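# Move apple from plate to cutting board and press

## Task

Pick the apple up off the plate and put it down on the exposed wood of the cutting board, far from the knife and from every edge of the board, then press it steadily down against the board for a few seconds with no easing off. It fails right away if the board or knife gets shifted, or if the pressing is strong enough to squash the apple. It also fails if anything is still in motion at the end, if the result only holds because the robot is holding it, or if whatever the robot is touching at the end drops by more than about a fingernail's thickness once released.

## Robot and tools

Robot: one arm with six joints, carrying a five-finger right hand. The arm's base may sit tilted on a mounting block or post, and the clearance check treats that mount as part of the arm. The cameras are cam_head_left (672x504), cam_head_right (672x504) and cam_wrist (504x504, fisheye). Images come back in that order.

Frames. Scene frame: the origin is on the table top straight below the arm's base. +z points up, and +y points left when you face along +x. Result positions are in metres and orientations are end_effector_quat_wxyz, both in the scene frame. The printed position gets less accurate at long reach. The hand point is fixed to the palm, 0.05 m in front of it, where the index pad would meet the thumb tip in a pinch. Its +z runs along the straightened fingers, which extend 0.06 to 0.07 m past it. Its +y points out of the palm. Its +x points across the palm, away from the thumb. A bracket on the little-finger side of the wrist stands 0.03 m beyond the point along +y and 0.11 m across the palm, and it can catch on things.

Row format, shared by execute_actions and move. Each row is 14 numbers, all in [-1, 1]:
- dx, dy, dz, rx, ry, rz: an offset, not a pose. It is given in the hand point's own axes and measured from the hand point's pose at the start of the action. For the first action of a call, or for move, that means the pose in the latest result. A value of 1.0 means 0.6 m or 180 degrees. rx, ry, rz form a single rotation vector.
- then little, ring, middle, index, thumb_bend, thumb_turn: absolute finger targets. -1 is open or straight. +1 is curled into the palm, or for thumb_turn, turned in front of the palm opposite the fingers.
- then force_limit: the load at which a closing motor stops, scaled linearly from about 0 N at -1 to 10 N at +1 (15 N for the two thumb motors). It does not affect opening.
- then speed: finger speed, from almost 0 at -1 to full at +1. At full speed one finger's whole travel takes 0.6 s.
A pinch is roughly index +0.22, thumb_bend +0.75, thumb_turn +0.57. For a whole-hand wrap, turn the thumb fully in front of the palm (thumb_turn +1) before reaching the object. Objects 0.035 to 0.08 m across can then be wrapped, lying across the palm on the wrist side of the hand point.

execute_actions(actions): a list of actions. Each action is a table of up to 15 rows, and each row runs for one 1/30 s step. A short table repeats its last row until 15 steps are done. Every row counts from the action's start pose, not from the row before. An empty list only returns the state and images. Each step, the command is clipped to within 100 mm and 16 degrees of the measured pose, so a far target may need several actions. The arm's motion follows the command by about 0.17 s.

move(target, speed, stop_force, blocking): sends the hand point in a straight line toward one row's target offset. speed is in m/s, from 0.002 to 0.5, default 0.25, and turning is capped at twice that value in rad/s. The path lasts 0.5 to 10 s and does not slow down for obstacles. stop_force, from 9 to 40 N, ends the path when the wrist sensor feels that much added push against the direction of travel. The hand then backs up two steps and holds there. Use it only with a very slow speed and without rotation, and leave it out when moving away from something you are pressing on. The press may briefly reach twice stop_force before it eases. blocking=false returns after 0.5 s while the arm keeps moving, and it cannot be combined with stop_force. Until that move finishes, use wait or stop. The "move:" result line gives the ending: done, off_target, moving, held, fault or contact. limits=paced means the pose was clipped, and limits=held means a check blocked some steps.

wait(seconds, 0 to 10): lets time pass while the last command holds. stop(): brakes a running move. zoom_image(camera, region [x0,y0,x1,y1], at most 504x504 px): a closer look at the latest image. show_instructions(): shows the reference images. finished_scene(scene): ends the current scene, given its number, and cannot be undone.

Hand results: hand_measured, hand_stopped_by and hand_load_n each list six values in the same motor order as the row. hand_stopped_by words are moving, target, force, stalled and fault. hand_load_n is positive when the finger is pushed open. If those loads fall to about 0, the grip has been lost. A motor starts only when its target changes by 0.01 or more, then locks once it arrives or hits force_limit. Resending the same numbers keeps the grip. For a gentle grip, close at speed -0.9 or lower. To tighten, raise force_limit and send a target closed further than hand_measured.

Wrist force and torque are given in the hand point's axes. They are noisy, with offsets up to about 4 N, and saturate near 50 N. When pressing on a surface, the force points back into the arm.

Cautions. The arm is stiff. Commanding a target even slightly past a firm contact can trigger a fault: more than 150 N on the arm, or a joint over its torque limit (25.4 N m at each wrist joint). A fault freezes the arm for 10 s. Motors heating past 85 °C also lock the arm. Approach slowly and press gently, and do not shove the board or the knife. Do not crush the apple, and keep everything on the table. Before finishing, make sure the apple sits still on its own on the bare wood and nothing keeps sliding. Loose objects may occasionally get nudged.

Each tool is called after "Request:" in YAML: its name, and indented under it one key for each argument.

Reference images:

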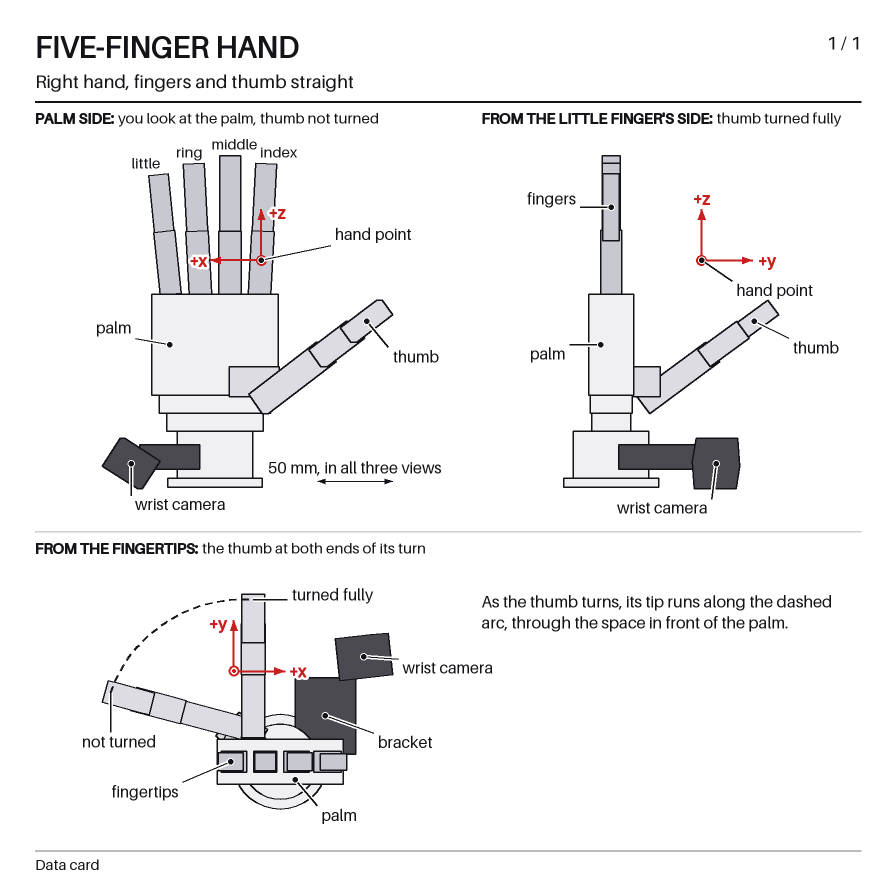

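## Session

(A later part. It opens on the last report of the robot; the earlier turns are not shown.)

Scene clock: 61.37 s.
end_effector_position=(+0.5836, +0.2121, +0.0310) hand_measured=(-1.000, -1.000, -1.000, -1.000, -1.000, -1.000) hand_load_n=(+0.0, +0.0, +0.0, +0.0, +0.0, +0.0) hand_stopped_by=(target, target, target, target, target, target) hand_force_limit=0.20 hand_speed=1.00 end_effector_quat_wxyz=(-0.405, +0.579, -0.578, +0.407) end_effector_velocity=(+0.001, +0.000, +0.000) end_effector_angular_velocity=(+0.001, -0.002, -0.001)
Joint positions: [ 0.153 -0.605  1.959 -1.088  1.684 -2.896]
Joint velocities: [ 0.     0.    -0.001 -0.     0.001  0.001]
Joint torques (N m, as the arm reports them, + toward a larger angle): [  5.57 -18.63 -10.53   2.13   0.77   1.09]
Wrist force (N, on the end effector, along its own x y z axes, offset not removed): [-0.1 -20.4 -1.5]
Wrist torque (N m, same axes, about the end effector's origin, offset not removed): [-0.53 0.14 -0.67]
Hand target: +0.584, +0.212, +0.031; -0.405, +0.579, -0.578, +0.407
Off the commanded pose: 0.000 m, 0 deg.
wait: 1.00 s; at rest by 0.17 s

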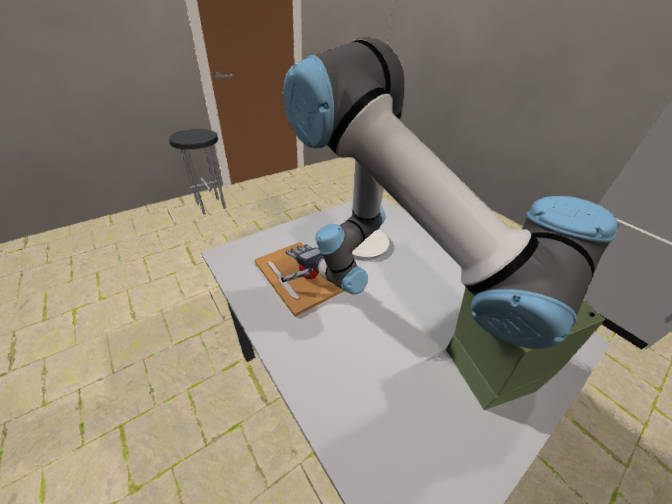

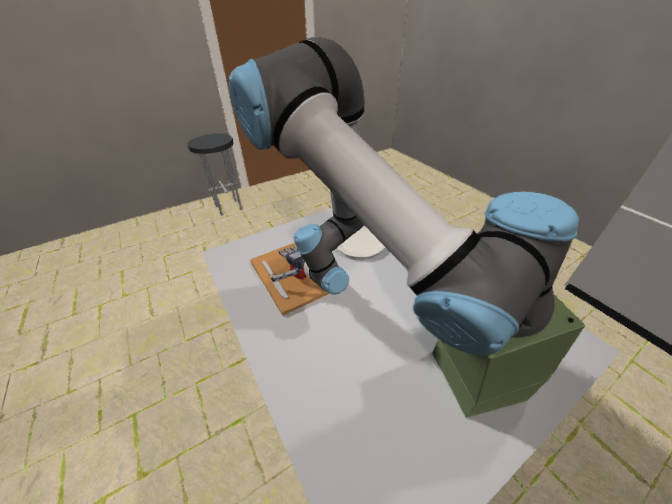

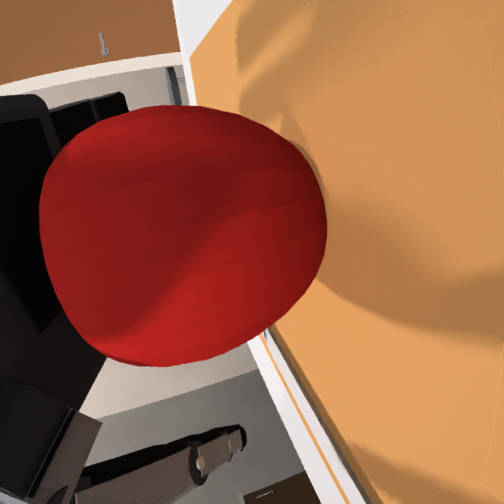

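Request:
wait:
  seconds: 6

Scene clock: 68.07 s.
end_effector_position=(+0.5836, +0.2121, +0.0310) hand_measured=(-1.000, -1.000, -1.000, -1.000, -1.000, -1.000) hand_load_n=(+0.0, +0.0, +0.0, +0.0, +0.0, +0.0) hand_stopped_by=(target, target, target, target, target, target) hand_force_limit=0.20 hand_speed=1.00 end_effector_quat_wxyz=(-0.405, +0.579, -0.578, +0.407) end_effector_velocity=(-0.001, +0.001, -0.001) end_effector_angular_velocity=(+0.000, +0.002, +0.002)
Joint positions: [ 0.153 -0.605  1.959 -1.088  1.684 -2.896]
Joint velocities: [ 0.     0.     0.001  0.    -0.002 -0.   ]
Joint torques (N m, as the arm reports them, + toward a larger angle): [  4.77 -18.87  -8.92   3.73   0.12   1.04]
Wrist force (N, on the end effector, along its own x y z axes, offset not removed): [-2.0 -20.2 -2.3]
Wrist torque (N m, same axes, about the end effector's origin, offset not removed): [-0.15 0.51 -0.78]
Hand target: +0.584, +0.212, +0.031; -0.405, +0.579, -0.578, +0.407
Off the commanded pose: 0.000 m, 0 deg.
wait: 6.00 s; at rest from the start

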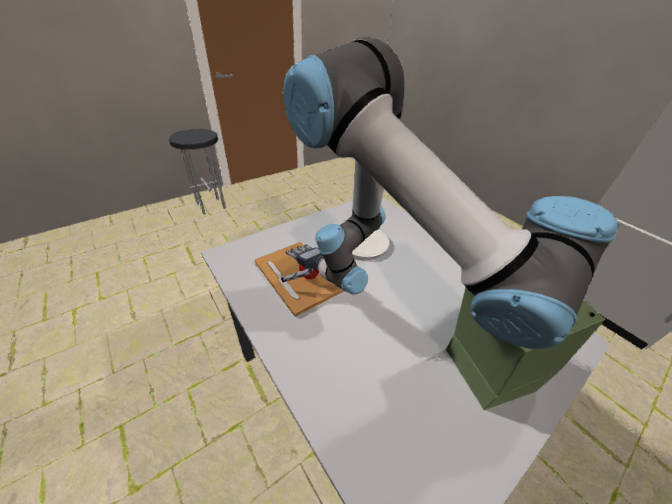

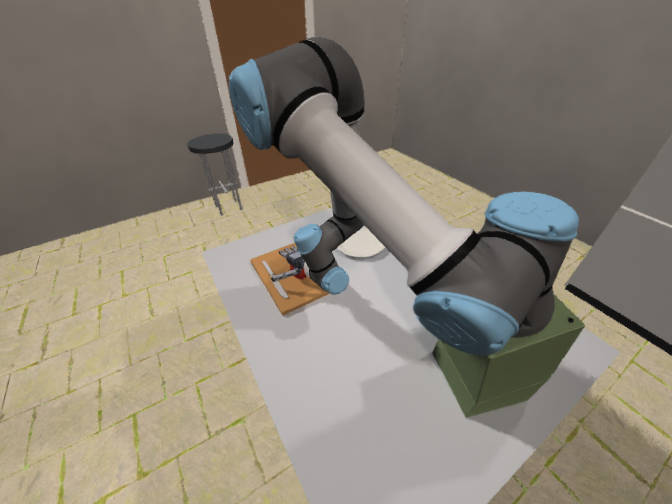

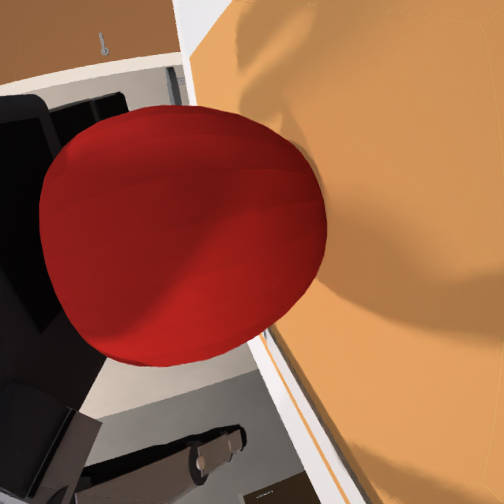

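Request:
finished_scene:
  scene: 1

The scene is finished: the task was done.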